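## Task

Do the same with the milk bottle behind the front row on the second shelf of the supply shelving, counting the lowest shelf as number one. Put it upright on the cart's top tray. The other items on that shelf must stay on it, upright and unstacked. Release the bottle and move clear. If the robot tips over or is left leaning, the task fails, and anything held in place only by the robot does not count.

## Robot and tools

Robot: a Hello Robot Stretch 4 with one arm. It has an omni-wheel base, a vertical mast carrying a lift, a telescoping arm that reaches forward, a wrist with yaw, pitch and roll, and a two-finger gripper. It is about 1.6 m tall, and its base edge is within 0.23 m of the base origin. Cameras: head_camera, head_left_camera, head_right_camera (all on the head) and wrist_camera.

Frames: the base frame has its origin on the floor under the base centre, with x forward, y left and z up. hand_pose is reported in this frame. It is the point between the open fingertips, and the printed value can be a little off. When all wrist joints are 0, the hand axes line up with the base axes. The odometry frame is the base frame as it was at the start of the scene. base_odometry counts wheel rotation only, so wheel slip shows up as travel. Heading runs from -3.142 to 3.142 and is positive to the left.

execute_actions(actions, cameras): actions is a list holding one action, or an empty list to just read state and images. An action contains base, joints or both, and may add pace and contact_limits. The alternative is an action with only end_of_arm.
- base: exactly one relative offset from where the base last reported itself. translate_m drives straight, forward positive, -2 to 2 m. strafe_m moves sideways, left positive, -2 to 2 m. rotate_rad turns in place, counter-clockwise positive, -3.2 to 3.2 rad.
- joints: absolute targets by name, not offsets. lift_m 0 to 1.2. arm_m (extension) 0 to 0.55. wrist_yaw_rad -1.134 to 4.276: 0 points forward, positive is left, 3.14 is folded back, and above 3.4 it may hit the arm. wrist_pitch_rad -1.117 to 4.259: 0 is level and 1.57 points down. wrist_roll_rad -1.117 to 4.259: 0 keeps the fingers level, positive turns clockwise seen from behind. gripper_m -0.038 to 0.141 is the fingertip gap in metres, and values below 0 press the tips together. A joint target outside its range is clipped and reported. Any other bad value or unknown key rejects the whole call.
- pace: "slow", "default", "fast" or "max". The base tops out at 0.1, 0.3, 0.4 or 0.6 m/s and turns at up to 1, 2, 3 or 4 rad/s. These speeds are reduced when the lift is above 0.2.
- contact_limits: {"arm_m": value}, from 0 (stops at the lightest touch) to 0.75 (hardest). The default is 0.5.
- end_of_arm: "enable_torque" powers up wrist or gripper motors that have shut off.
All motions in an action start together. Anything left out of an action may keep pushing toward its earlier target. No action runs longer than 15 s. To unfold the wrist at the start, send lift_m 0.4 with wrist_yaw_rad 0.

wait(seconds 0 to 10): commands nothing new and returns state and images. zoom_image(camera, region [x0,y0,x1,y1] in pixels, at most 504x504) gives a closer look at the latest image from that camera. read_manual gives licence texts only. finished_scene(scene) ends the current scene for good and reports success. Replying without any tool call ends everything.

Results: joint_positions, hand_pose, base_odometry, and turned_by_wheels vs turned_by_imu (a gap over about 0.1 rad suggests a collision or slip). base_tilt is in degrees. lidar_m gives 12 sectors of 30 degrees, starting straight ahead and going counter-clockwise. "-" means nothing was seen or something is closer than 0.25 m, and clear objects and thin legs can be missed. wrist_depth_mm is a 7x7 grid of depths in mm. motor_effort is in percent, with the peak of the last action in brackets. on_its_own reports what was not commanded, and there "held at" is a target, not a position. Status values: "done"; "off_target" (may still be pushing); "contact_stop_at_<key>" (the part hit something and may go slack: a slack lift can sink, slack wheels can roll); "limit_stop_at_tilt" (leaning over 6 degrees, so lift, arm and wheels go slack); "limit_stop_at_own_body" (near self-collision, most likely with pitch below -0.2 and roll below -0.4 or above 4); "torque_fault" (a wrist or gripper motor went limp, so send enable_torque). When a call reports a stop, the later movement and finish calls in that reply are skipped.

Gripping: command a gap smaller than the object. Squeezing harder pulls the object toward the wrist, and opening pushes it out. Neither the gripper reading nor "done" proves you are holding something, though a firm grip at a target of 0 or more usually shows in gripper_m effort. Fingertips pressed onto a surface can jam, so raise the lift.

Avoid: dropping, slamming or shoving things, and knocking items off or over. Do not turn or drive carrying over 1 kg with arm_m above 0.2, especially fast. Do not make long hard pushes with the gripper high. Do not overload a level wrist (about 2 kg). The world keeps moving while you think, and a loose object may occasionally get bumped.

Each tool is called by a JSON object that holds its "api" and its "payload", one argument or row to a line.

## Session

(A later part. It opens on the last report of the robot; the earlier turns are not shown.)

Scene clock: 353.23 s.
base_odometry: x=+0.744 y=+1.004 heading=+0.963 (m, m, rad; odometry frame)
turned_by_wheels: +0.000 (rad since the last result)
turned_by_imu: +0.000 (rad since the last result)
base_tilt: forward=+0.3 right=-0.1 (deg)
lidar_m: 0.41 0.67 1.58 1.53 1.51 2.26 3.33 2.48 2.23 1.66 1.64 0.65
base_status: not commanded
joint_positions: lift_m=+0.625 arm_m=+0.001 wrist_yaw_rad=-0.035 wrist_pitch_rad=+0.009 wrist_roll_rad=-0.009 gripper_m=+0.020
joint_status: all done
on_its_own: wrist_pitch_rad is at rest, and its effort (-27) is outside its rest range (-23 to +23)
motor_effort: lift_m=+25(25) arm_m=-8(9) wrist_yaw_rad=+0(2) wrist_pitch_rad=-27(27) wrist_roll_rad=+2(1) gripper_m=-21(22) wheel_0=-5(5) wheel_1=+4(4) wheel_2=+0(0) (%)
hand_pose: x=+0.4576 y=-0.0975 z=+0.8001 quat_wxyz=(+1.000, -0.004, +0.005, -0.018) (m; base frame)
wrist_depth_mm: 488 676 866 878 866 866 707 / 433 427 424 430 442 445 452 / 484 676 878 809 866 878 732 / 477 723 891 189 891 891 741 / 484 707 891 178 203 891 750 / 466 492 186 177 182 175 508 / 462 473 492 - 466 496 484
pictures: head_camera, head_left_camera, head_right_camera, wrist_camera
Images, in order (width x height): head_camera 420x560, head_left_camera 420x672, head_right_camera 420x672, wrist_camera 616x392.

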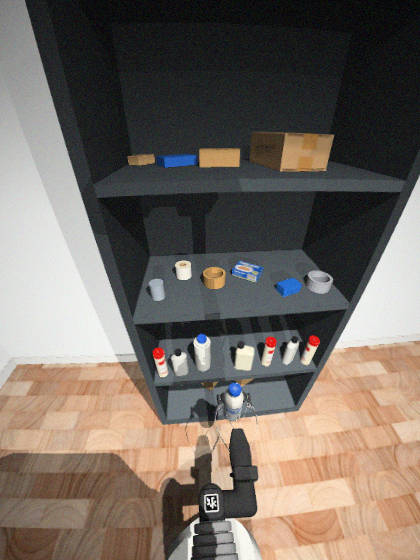

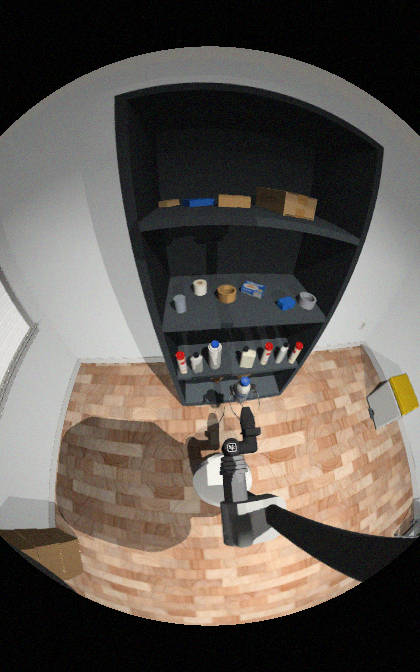

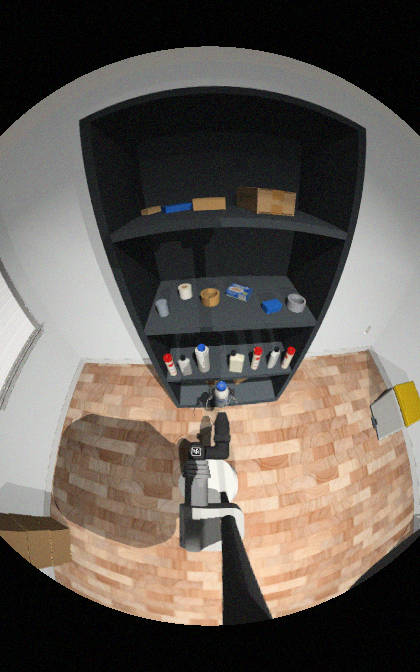

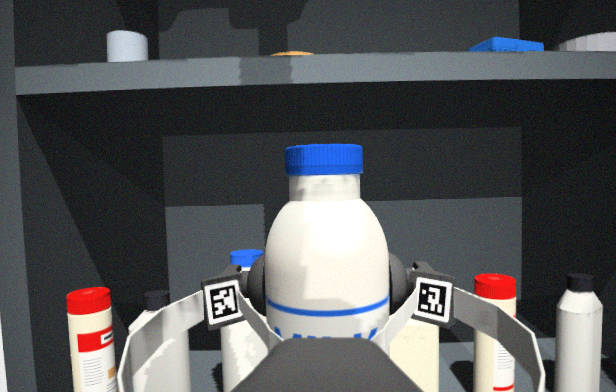

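{"api": "execute_actions", "payload": {
  "actions": []
}}

Scene clock: 374.27 s.
base_odometry: x=+0.744 y=+1.004 heading=+0.963 (m, m, rad; odometry frame)
turned_by_wheels: +0.000 (rad since the last result)
turned_by_imu: +0.000 (rad since the last result)
base_tilt: forward=+0.3 right=-0.1 (deg)
lidar_m: 0.41 0.67 1.59 1.54 1.51 2.24 3.32 2.50 2.23 1.65 1.62 0.67
base_status: not commanded
joint_positions: lift_m=+0.625 arm_m=+0.001 wrist_yaw_rad=-0.035 wrist_pitch_rad=+0.009 wrist_roll_rad=-0.009 gripper_m=+0.020
joint_status: all done
on_its_own: wrist_pitch_rad is at rest, and its effort (-27) is outside its rest range (-23 to +23)
motor_effort: lift_m=+25(25) arm_m=-9(9) wrist_yaw_rad=+0(2) wrist_pitch_rad=-27(27) wrist_roll_rad=+1(1) gripper_m=-23(22) wheel_0=-5(5) wheel_1=+4(4) wheel_2=+0(0) (%)
hand_pose: x=+0.4576 y=-0.0975 z=+0.8001 quat_wxyz=(+1.000, -0.004, +0.005, -0.018) (m; base frame)
wrist_depth_mm: 488 668 866 866 866 866 699 / 430 427 424 427 439 445 449 / 480 668 878 809 866 866 741 / 484 723 891 190 891 891 750 / 480 707 891 178 203 891 750 / 466 488 186 177 182 175 504 / 462 473 492 - 473 496 492
pictures: head_camera, head_left_camera, head_right_camera, wrist_camera
Images, in order (width x height): head_camera 420x560, head_left_camera 420x672, head_right_camera 420x672, wrist_camera 616x392.

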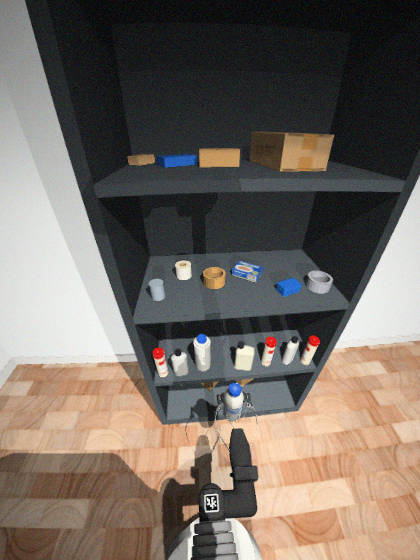

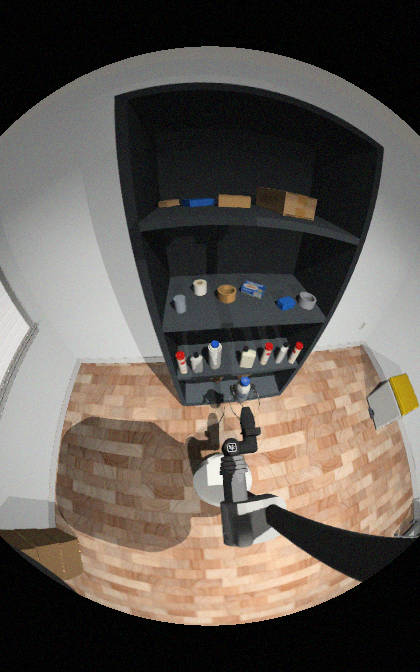

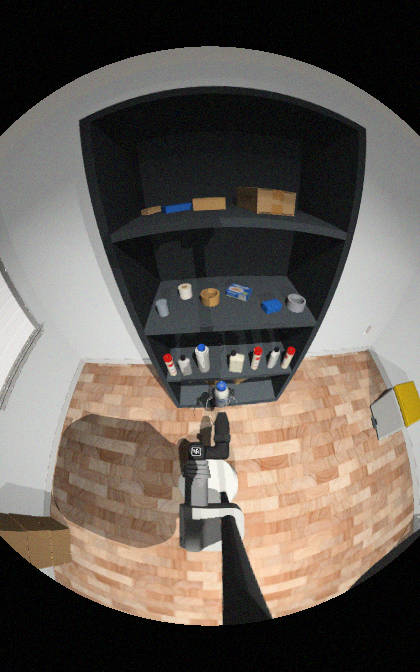

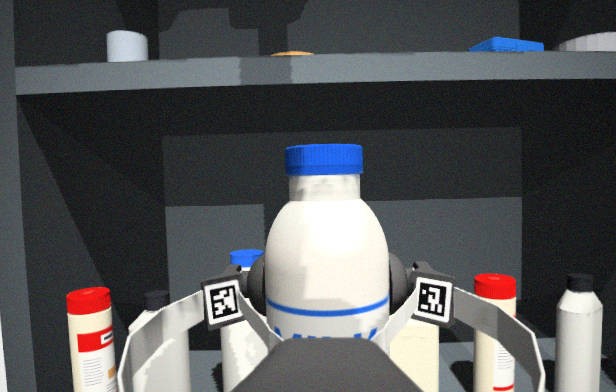

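{"api": "execute_actions", "payload": {
  "actions": [
    {"base": {"rotate_rad": -0.9}}
  ],
  "cameras": ["head_right_camera"]
}}

Scene clock: 402.60 s.
base_odometry: x=+0.744 y=+1.004 heading=+0.065 (m, m, rad; odometry frame)
turned_by_wheels: -0.899 (rad since the last result)
turned_by_imu: -0.901 (rad since the last result)
base_tilt: forward=+0.4 right=+0.0 (deg)
lidar_m: 0.41 0.65 0.64 1.25 1.54 1.55 1.50 2.43 3.26 2.23 2.16 1.67
base_status: done
joint_positions: lift_m=+0.625 arm_m=+0.001 wrist_yaw_rad=-0.035 wrist_pitch_rad=+0.009 wrist_roll_rad=-0.009 gripper_m=+0.020
joint_status: not commanded
on_its_own: wrist_pitch_rad is at rest, and its effort (-25) is outside its rest range (-23 to +23)
motor_effort: lift_m=+24(25) arm_m=-8(8) wrist_yaw_rad=-1(3) wrist_pitch_rad=-25(26) wrist_roll_rad=+1(2) gripper_m=-22(22) wheel_0=+5(11) wheel_1=+6(11) wheel_2=+6(11) (%)
hand_pose: x=+0.4576 y=-0.0975 z=+0.8002 quat_wxyz=(+1.000, -0.004, +0.005, -0.017) (m; base frame)
wrist_depth_mm: 878 707 1281 1661 - 1756 1537 / 539 654 1308 1708 - 1808 1576 / 854 707 1308 1537 - 1808 1576 / 891 732 1336 190 - 1808 1576 / 878 741 1255 179 204 1863 1576 / 831 640 186 176 182 176 1205 / 634 634 1281 - 1661 1576 1182
pictures: head_right_camera
Images, in order (width x height): head_right_camera 420x672.

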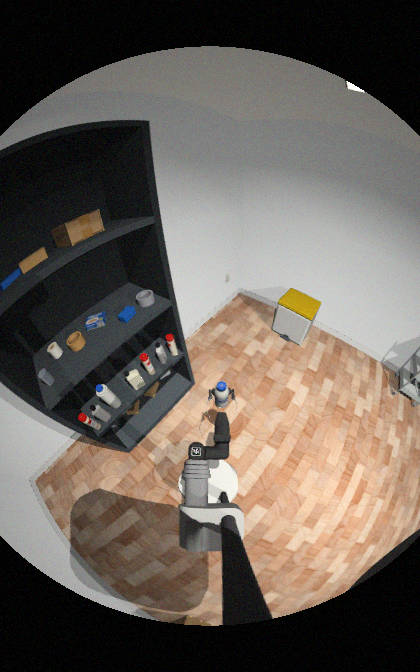

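{"api": "zoom_image", "payload": {
  "camera": "head_right_camera",
  "region": [340, 320, 420, 440]
}}

Region (340, 320, 420, 440) of head_right_camera's 420x672 image, scaled by 4.200, with more detail than that image has.

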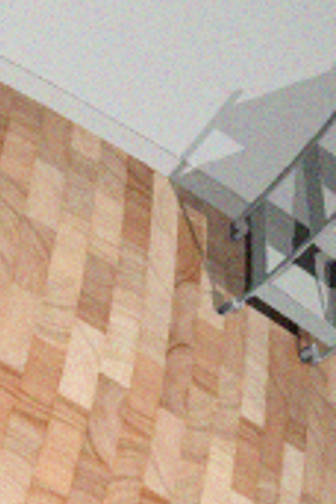

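{"api": "execute_actions", "payload": {
  "actions": [
    {"base": {"strafe_m": -1.85}, "joints": {"lift_m": 0.84}, "pace": "fast"}
  ],
  "cameras": ["head_camera", "head_right_camera"]
}}

Scene clock: 424.10 s.
base_odometry: x=+0.864 y=-0.842 heading=+0.065 (m, m, rad; odometry frame)
turned_by_wheels: +0.000 (rad since the last result)
turned_by_imu: -0.008 (rad since the last result)
base_tilt: forward=+0.4 right=+0.0 (deg)
lidar_m: 0.39 1.51 2.13 2.29 2.43 2.43 2.65 1.86 1.86 0.73 0.58 0.42
base_status: done
joint_positions: lift_m=+0.840 arm_m=+0.001 wrist_yaw_rad=-0.035 wrist_pitch_rad=+0.009 wrist_roll_rad=-0.009 gripper_m=+0.020
joint_status: all done
on_its_own: wrist_pitch_rad is at rest, and its effort (-26) is outside its rest range (-23 to +23)
motor_effort: lift_m=+24(26) arm_m=-8(8) wrist_yaw_rad=-1(4) wrist_pitch_rad=-26(28) wrist_roll_rad=+2(1) gripper_m=-21(20) wheel_0=+1(16) wheel_1=-2(20) wheel_2=+0(5) (%)
hand_pose: x=+0.4577 y=-0.0974 z=+1.0152 quat_wxyz=(+1.000, -0.004, +0.005, -0.017) (m; base frame)
wrist_depth_mm: - 1537 1229 1008 831 715 640 / - 1618 1255 1025 831 723 640 / - 1708 1255 976 854 732 647 / - 1661 1281 190 842 723 647 / - 1661 1281 178 203 741 654 / - 1708 187 177 182 176 661 / 1366 1336 1308 - 831 750 647
pictures: head_camera, head_right_camera
Images, in order (width x height): head_camera 420x560, head_right_camera 420x672.

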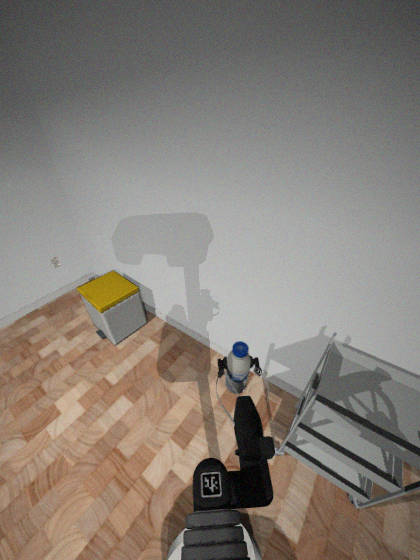

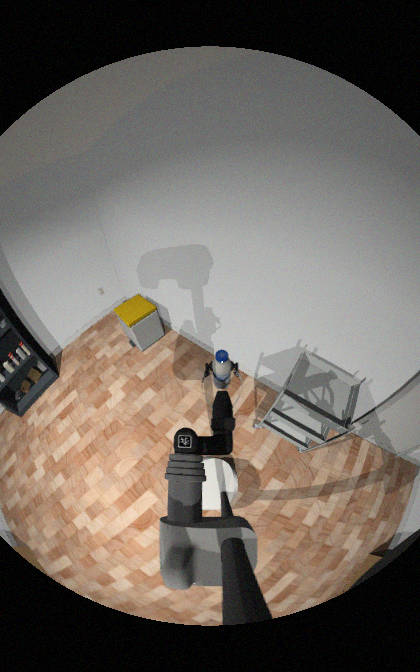

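{"api": "zoom_image", "payload": {
  "camera": "head_camera",
  "region": [240, 320, 420, 540]
}}

{"api": "zoom_image", "payload": {
  "camera": "head_right_camera",
  "region": [230, 320, 400, 480]
}}

Region (240, 320, 420, 540) of head_camera's 420x560 image, scaled by 2.291, with more detail than that image has; it fills the left 412 columns of this view, and the rest is white.

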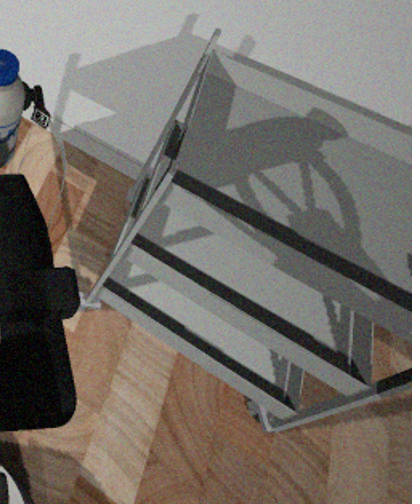

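Region (230, 320, 400, 480) of head_right_camera's 420x672 image, scaled by 2.965, with more detail than that image has; it fills the top 474 rows of this view, and the rest is white.

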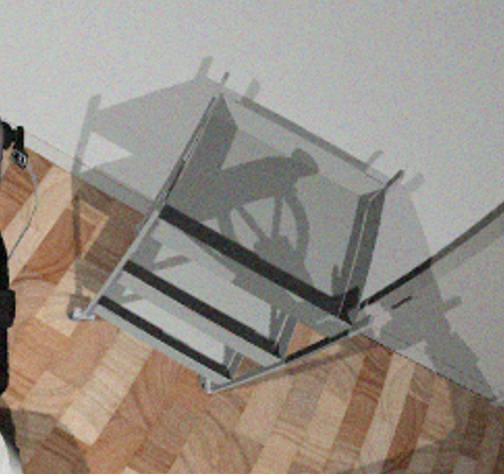

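{"api": "execute_actions", "payload": {
  "actions": [
    {"base": {"rotate_rad": -0.86}, "joints": {"lift_m": 0.78, "arm_m": 0.15}}
  ],
  "cameras": ["head_camera", "wrist_camera"]
}}

Scene clock: 503.23 s.
base_odometry: x=+0.863 y=-0.842 heading=-0.794 (m, m, rad; odometry frame)
turned_by_wheels: -0.859 (rad since the last result)
turned_by_imu: -0.861 (rad since the last result)
base_tilt: forward=+0.3 right=-0.1 (deg)
lidar_m: 0.54 1.00 1.22 1.52 2.12 3.03 2.41 2.50 2.05 1.85 1.71 0.64
base_status: done
joint_positions: lift_m=+0.780 arm_m=+0.149 wrist_yaw_rad=-0.035 wrist_pitch_rad=+0.009 wrist_roll_rad=-0.009 gripper_m=+0.020
joint_status: all done
on_its_own: wrist_pitch_rad is at rest, and its effort (-27) is outside its rest range (-23 to +23)
motor_effort: lift_m=+19(23) arm_m=+8(9) wrist_yaw_rad=-1(5) wrist_pitch_rad=-27(27) wrist_roll_rad=+2(2) gripper_m=-20(22) wheel_0=+7(12) wheel_1=+6(10) wheel_2=+3(12) (%)
hand_pose: x=+0.6047 y=-0.0975 z=+0.9556 quat_wxyz=(+1.000, -0.004, +0.005, -0.017) (m; base frame)
wrist_depth_mm: 597 615 627 654 676 691 715 / 597 609 634 654 683 699 732 / 597 615 640 661 683 707 732 / 603 621 654 189 699 707 750 / 603 634 640 179 203 723 741 / 609 621 186 177 182 176 750 / 615 634 654 - 597 609 759
pictures: head_camera, wrist_camera
Images, in order (width x height): head_camera 420x560, wrist_camera 616x392.

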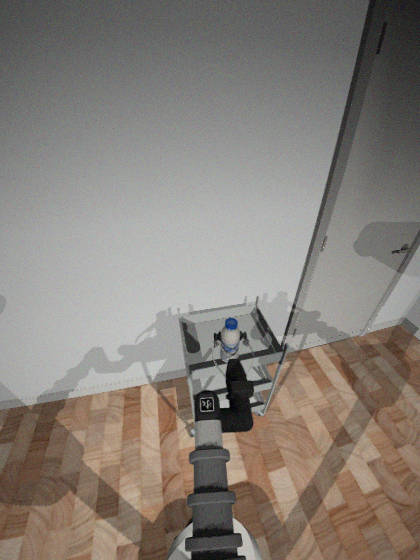

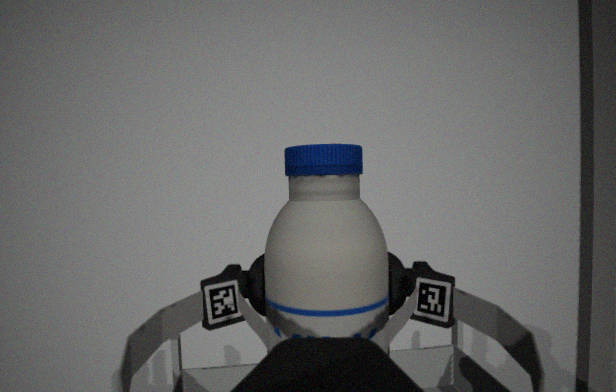

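{"api": "zoom_image", "payload": {
  "camera": "head_camera",
  "region": [160, 285, 310, 445]
}}

{"api": "zoom_image", "payload": {
  "camera": "wrist_camera",
  "region": [112, 280, 616, 392]
}}

Region (160, 285, 310, 445) of head_camera's 420x560 image, scaled by 3.150, with more detail than that image has; it fills the left 472 columns of this view, and the rest is white.

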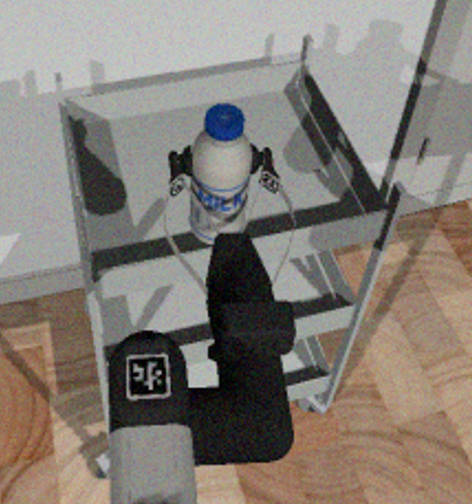

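Region (112, 280, 616, 392) of wrist_camera's 616x392 image, scaled by 1.000.

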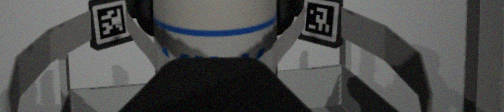

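{"api": "execute_actions", "payload": {
  "actions": [
    {"joints": {"lift_m": 0.69, "arm_m": 0.25}}
  ],
  "cameras": ["head_camera", "wrist_camera"]
}}

Scene clock: 566.40 s.
base_odometry: x=+0.863 y=-0.842 heading=-0.794 (m, m, rad; odometry frame)
turned_by_wheels: +0.000 (rad since the last result)
turned_by_imu: +0.000 (rad since the last result)
base_tilt: forward=+0.3 right=+0.0 (deg)
lidar_m: 0.56 1.01 1.23 1.49 2.14 3.01 2.41 2.50 2.07 1.85 1.72 0.65
base_status: not commanded
joint_positions: lift_m=+0.690 arm_m=+0.249 wrist_yaw_rad=-0.035 wrist_pitch_rad=+0.009 wrist_roll_rad=-0.009 gripper_m=+0.020
joint_status: all done
on_its_own: wrist_pitch_rad is at rest, and its effort (-26) is outside its rest range (-23 to +23)
motor_effort: lift_m=+19(19) arm_m=+8(9) wrist_yaw_rad=-1(1) wrist_pitch_rad=-26(27) wrist_roll_rad=+1(1) gripper_m=-22(21) wheel_0=+7(7) wheel_1=+5(6) wheel_2=+3(3) (%)
hand_pose: x=+0.7047 y=-0.0974 z=+0.8656 quat_wxyz=(+1.000, -0.004, +0.005, -0.017) (m; base frame)
wrist_depth_mm: 508 517 539 559 569 597 621 / 504 525 539 559 574 597 627 / 508 525 544 559 580 603 615 / 517 535 549 189 585 609 634 / 517 535 549 179 203 621 627 / 521 530 187 177 182 175 640 / 521 452 459 - 492 469 382
pictures: head_camera, wrist_camera
Images, in order (width x height): head_camera 420x560, wrist_camera 616x392.

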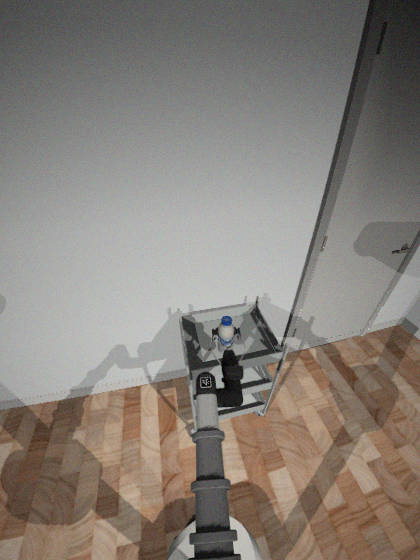

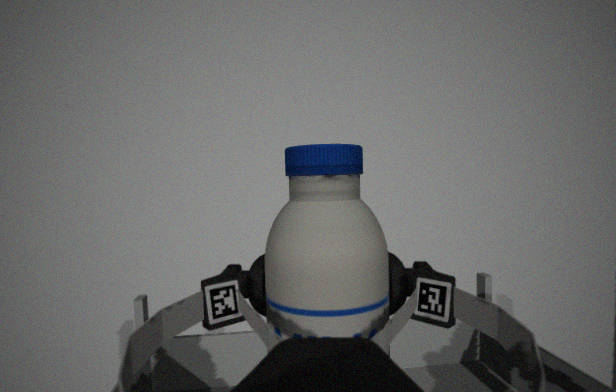

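{"api": "zoom_image", "payload": {
  "camera": "head_camera",
  "region": [170, 295, 300, 415]
}}

Region (170, 295, 300, 415) of head_camera's 420x560 image, scaled by 3.877, with more detail than that image has; it fills the top 465 rows of this view, and the rest is white.

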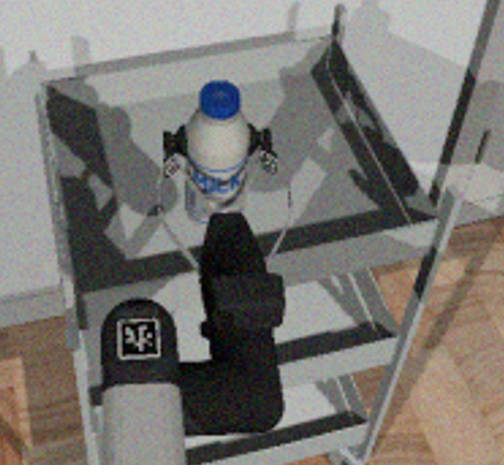

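{"api": "execute_actions", "payload": {
  "actions": [
    {"joints": {"lift_m": 0.622}}
  ],
  "cameras": ["wrist_camera"]
}}

Scene clock: 592.63 s.
base_odometry: x=+0.863 y=-0.842 heading=-0.794 (m, m, rad; odometry frame)
turned_by_wheels: +0.000 (rad since the last result)
turned_by_imu: +0.000 (rad since the last result)
base_tilt: forward=+0.4 right=-0.1 (deg)
lidar_m: 0.57 1.01 1.23 1.51 2.16 3.02 2.42 2.50 2.04 1.86 1.70 0.64
base_status: not commanded
joint_positions: lift_m=+0.622 arm_m=+0.249 wrist_yaw_rad=-0.035 wrist_pitch_rad=+0.009 wrist_roll_rad=-0.009 gripper_m=+0.020
joint_status: all done
on_its_own: wrist_pitch_rad is at rest, and its effort (-26) is outside its rest range (-23 to +23)
motor_effort: lift_m=+19(20) arm_m=+8(9) wrist_yaw_rad=-2(2) wrist_pitch_rad=-26(28) wrist_roll_rad=+1(2) gripper_m=-21(20) wheel_0=+7(7) wheel_1=+5(5) wheel_2=+3(3) (%)
hand_pose: x=+0.7047 y=-0.0974 z=+0.7976 quat_wxyz=(+1.000, -0.004, +0.005, -0.017) (m; base frame)
wrist_depth_mm: 504 525 539 554 580 591 615 / 508 525 539 554 574 603 615 / 508 525 539 559 580 603 627 / 517 530 549 190 591 609 621 / 517 525 549 179 203 603 640 / 517 436 187 176 182 175 384 / 517 342 384 - 370 345 351
pictures: wrist_camera
Images, in order (width x height): wrist_camera 616x392.

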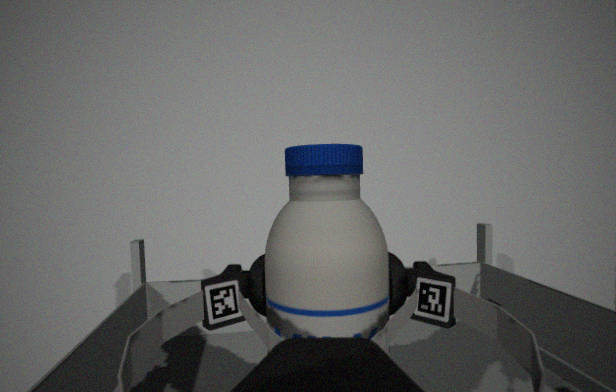

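{"api": "execute_actions", "payload": {
  "actions": [
    {"joints": {"lift_m": 0.606}, "pace": "slow"}
  ],
  "cameras": ["wrist_camera"]
}}

Scene clock: 600.57 s.
base_odometry: x=+0.863 y=-0.842 heading=-0.794 (m, m, rad; odometry frame)
turned_by_wheels: +0.000 (rad since the last result)
turned_by_imu: +0.000 (rad since the last result)
base_tilt: forward=+0.4 right=+0.0 (deg)
lidar_m: 0.56 0.99 1.24 1.52 2.16 3.04 2.39 2.50 2.05 1.82 1.69 0.65
base_status: not commanded
joint_positions: lift_m=+0.606 arm_m=+0.249 wrist_yaw_rad=-0.035 wrist_pitch_rad=+0.008 wrist_roll_rad=-0.009 gripper_m=+0.020
joint_status: all done
motor_effort: lift_m=+18(20) arm_m=+8(8) wrist_yaw_rad=-1(2) wrist_pitch_rad=-21(27) wrist_roll_rad=+2(1) gripper_m=-22(23) wheel_0=+7(7) wheel_1=+6(6) wheel_2=+3(4) (%)
hand_pose: x=+0.7047 y=-0.0974 z=+0.7822 quat_wxyz=(+1.000, -0.004, +0.004, -0.017) (m; base frame)
wrist_depth_mm: 508 521 539 559 574 597 615 / 508 530 539 559 580 591 615 / 512 525 544 554 580 609 621 / 512 530 544 190 585 609 627 / 517 525 544 179 202 597 634 / 521 394 186 177 182 175 366 / 258 322 353 - 342 320 329
pictures: wrist_camera
Images, in order (width x height): wrist_camera 616x392.

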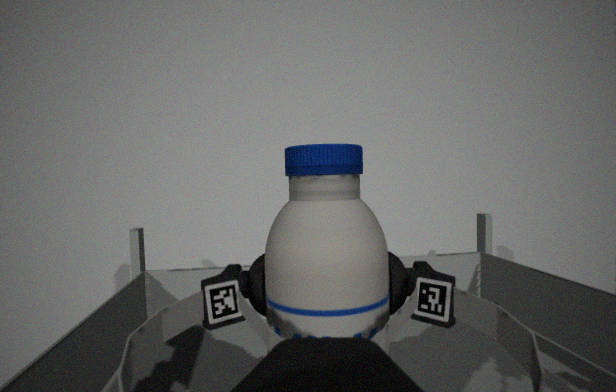

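{"api": "execute_actions", "payload": {
  "actions": [
    {"joints": {"gripper_m": 0.11, "lift_m": 0.604}}
  ],
  "cameras": ["wrist_camera"]
}}

Scene clock: 605.77 s.
base_odometry: x=+0.863 y=-0.842 heading=-0.794 (m, m, rad; odometry frame)
turned_by_wheels: +0.000 (rad since the last result)
turned_by_imu: +0.000 (rad since the last result)
base_tilt: forward=+0.3 right=-0.1 (deg)
lidar_m: 0.56 1.00 1.23 1.50 2.16 3.01 2.41 2.50 2.04 1.84 1.71 0.64
base_status: not commanded
joint_positions: lift_m=+0.604 arm_m=+0.249 wrist_yaw_rad=-0.035 wrist_pitch_rad=+0.003 wrist_roll_rad=-0.009 gripper_m=+0.110
joint_status: all done
motor_effort: lift_m=+17(17) arm_m=+8(9) wrist_yaw_rad=-1(1) wrist_pitch_rad=-9(21) wrist_roll_rad=+2(2) gripper_m=-1(22) wheel_0=+7(7) wheel_1=+6(6) wheel_2=+3(3) (%)
hand_pose: x=+0.7047 y=-0.0974 z=+0.7815 quat_wxyz=(+1.000, -0.005, +0.002, -0.017) (m; base frame)
wrist_depth_mm: 508 521 544 559 574 597 627 / 508 530 544 564 585 597 621 / 508 525 544 559 580 603 615 / 512 530 549 204 580 609 621 / 512 525 549 192 484 597 627 / 517 433 198 189 196 415 377 / 268 320 357 - 347 332 342
pictures: wrist_camera
Images, in order (width x height): wrist_camera 616x392.

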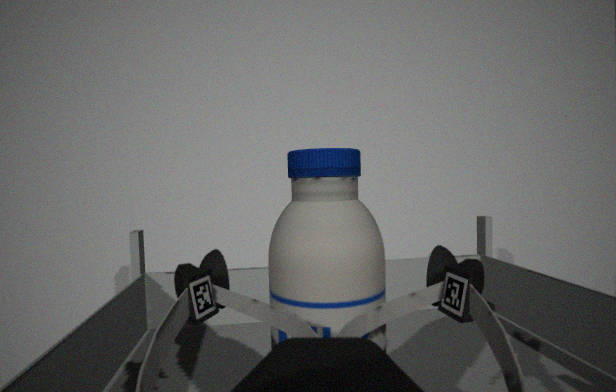

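{"api": "execute_actions", "payload": {
  "actions": [
    {"base": {"translate_m": -0.3}, "joints": {"arm_m": 0.0, "lift_m": 0.62}, "pace": "fast"}
  ]
}}

Scene clock: 612.80 s.
base_odometry: x=+0.653 y=-0.628 heading=-0.795 (m, m, rad; odometry frame)
turned_by_wheels: -0.001 (rad since the last result)
turned_by_imu: +0.000 (rad since the last result)
base_tilt: forward=+0.3 right=+0.0 (deg)
lidar_m: 0.85 1.29 1.58 2.51 2.02 2.70 2.12 2.23 2.10 1.87 1.92 0.97
base_status: done
joint_positions: lift_m=+0.620 arm_m=+0.001 wrist_yaw_rad=-0.035 wrist_pitch_rad=+0.003 wrist_roll_rad=-0.009 gripper_m=+0.110
joint_status: all done
motor_effort: lift_m=+22(23) arm_m=-8(9) wrist_yaw_rad=+0(2) wrist_pitch_rad=-8(8) wrist_roll_rad=+2(2) gripper_m=-1(2) wheel_0=-6(12) wheel_1=-4(7) wheel_2=-1(16) (%)
hand_pose: x=+0.4576 y=-0.0975 z=+0.7972 quat_wxyz=(+1.000, -0.005, +0.001, -0.018) (m; base frame)
wrist_depth_mm: 1008 1025 1042 1098 1138 1138 1205 / 991 1025 1060 1098 1118 1182 1182 / 1008 1025 1078 1060 1138 1182 1205 / 1008 1042 1060 1118 1118 1182 1182 / 991 1042 991 683 699 1138 1205 / 1008 1025 198 1118 1160 1160 1205 / 1008 1042 1060 - 891 1182 1182
pictures: head_camera, head_left_camera, head_right_camera, wrist_camera
Images, in order (width x height): head_camera 420x560, head_left_camera 420x672, head_right_camera 420x672, wrist_camera 616x392.

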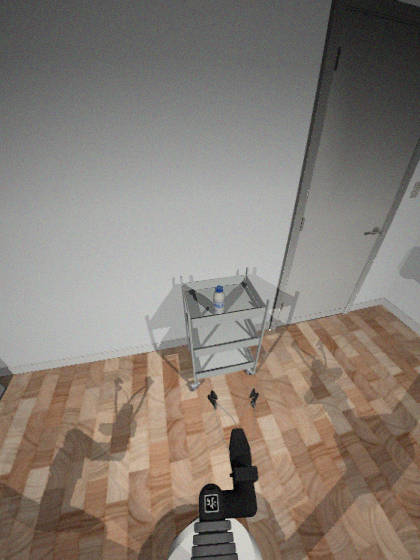

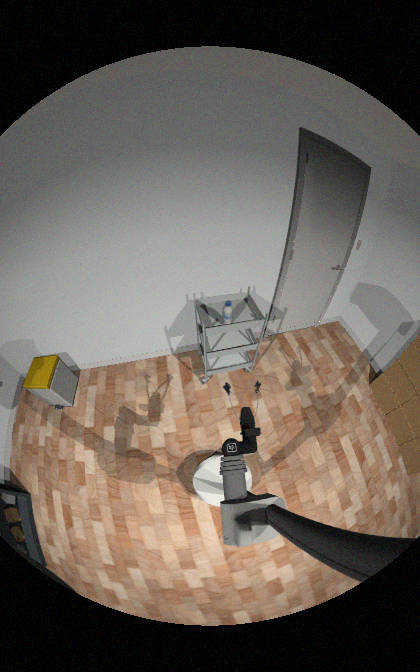

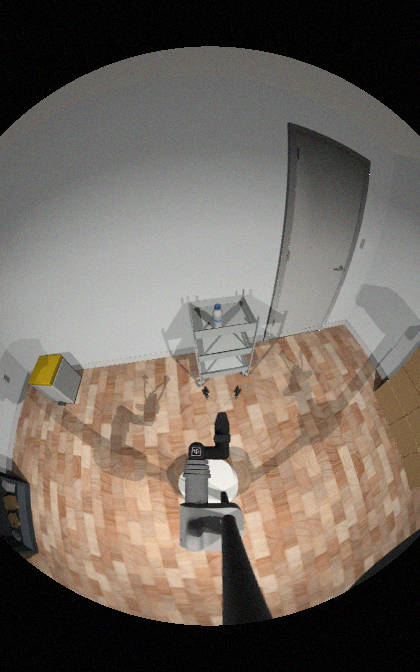

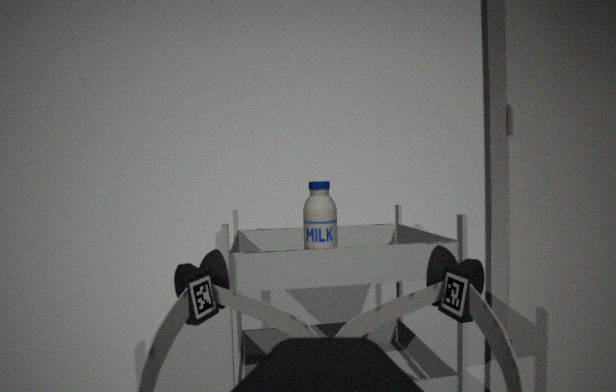

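{"api": "execute_actions", "payload": {
  "actions": [
    {"joints": {"wrist_yaw_rad": 1.95}}
  ],
  "cameras": ["wrist_camera", "head_camera"]
}}

Scene clock: 626.70 s.
base_odometry: x=+0.653 y=-0.628 heading=-0.795 (m, m, rad; odometry frame)
turned_by_wheels: +0.000 (rad since the last result)
turned_by_imu: +0.000 (rad since the last result)
base_tilt: forward=+0.3 right=-0.1 (deg)
lidar_m: 0.87 1.30 1.57 2.50 2.05 2.69 2.11 2.24 2.10 1.89 1.91 0.96
base_status: not commanded
joint_positions: lift_m=+0.620 arm_m=+0.001 wrist_yaw_rad=+1.950 wrist_pitch_rad=+0.003 wrist_roll_rad=-0.009 gripper_m=+0.110
joint_status: all done
motor_effort: lift_m=+22(22) arm_m=-8(8) wrist_yaw_rad=+1(6) wrist_pitch_rad=-8(9) wrist_roll_rad=+1(2) gripper_m=+0(0) wheel_0=-6(6) wheel_1=-4(4) wheel_2=-1(1) (%)
hand_pose: x=+0.1469 y=+0.3004 z=+0.7972 quat_wxyz=(+0.561, -0.004, -0.003, +0.828) (m; base frame)
wrist_depth_mm: - - - - - - - / - - - - - - - / - - - - - - - / - - - - - - - / - - - - - - - / - - 199 - - - - / 1863 1756 1756 - 1756 1661 1537
pictures: head_camera, wrist_camera
Images, in order (width x height): head_camera 420x560, wrist_camera 616x392.

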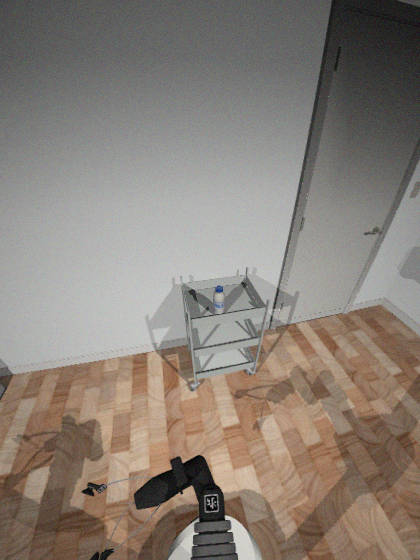

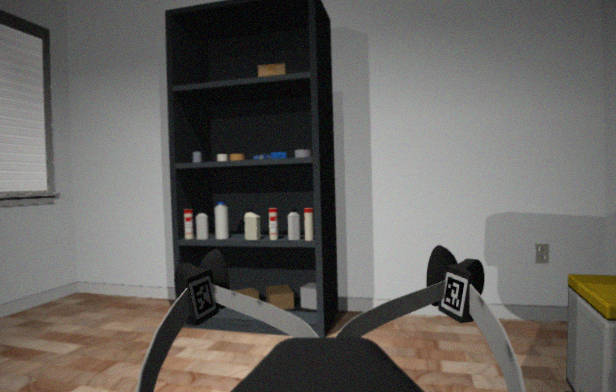

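All seven items stand upright on the second shelf, and the milk bottle is upright in the cart's top tray.

{"api": "finished_scene", "payload": {
  "scene": 2
}}

The scene is finished: the task was done.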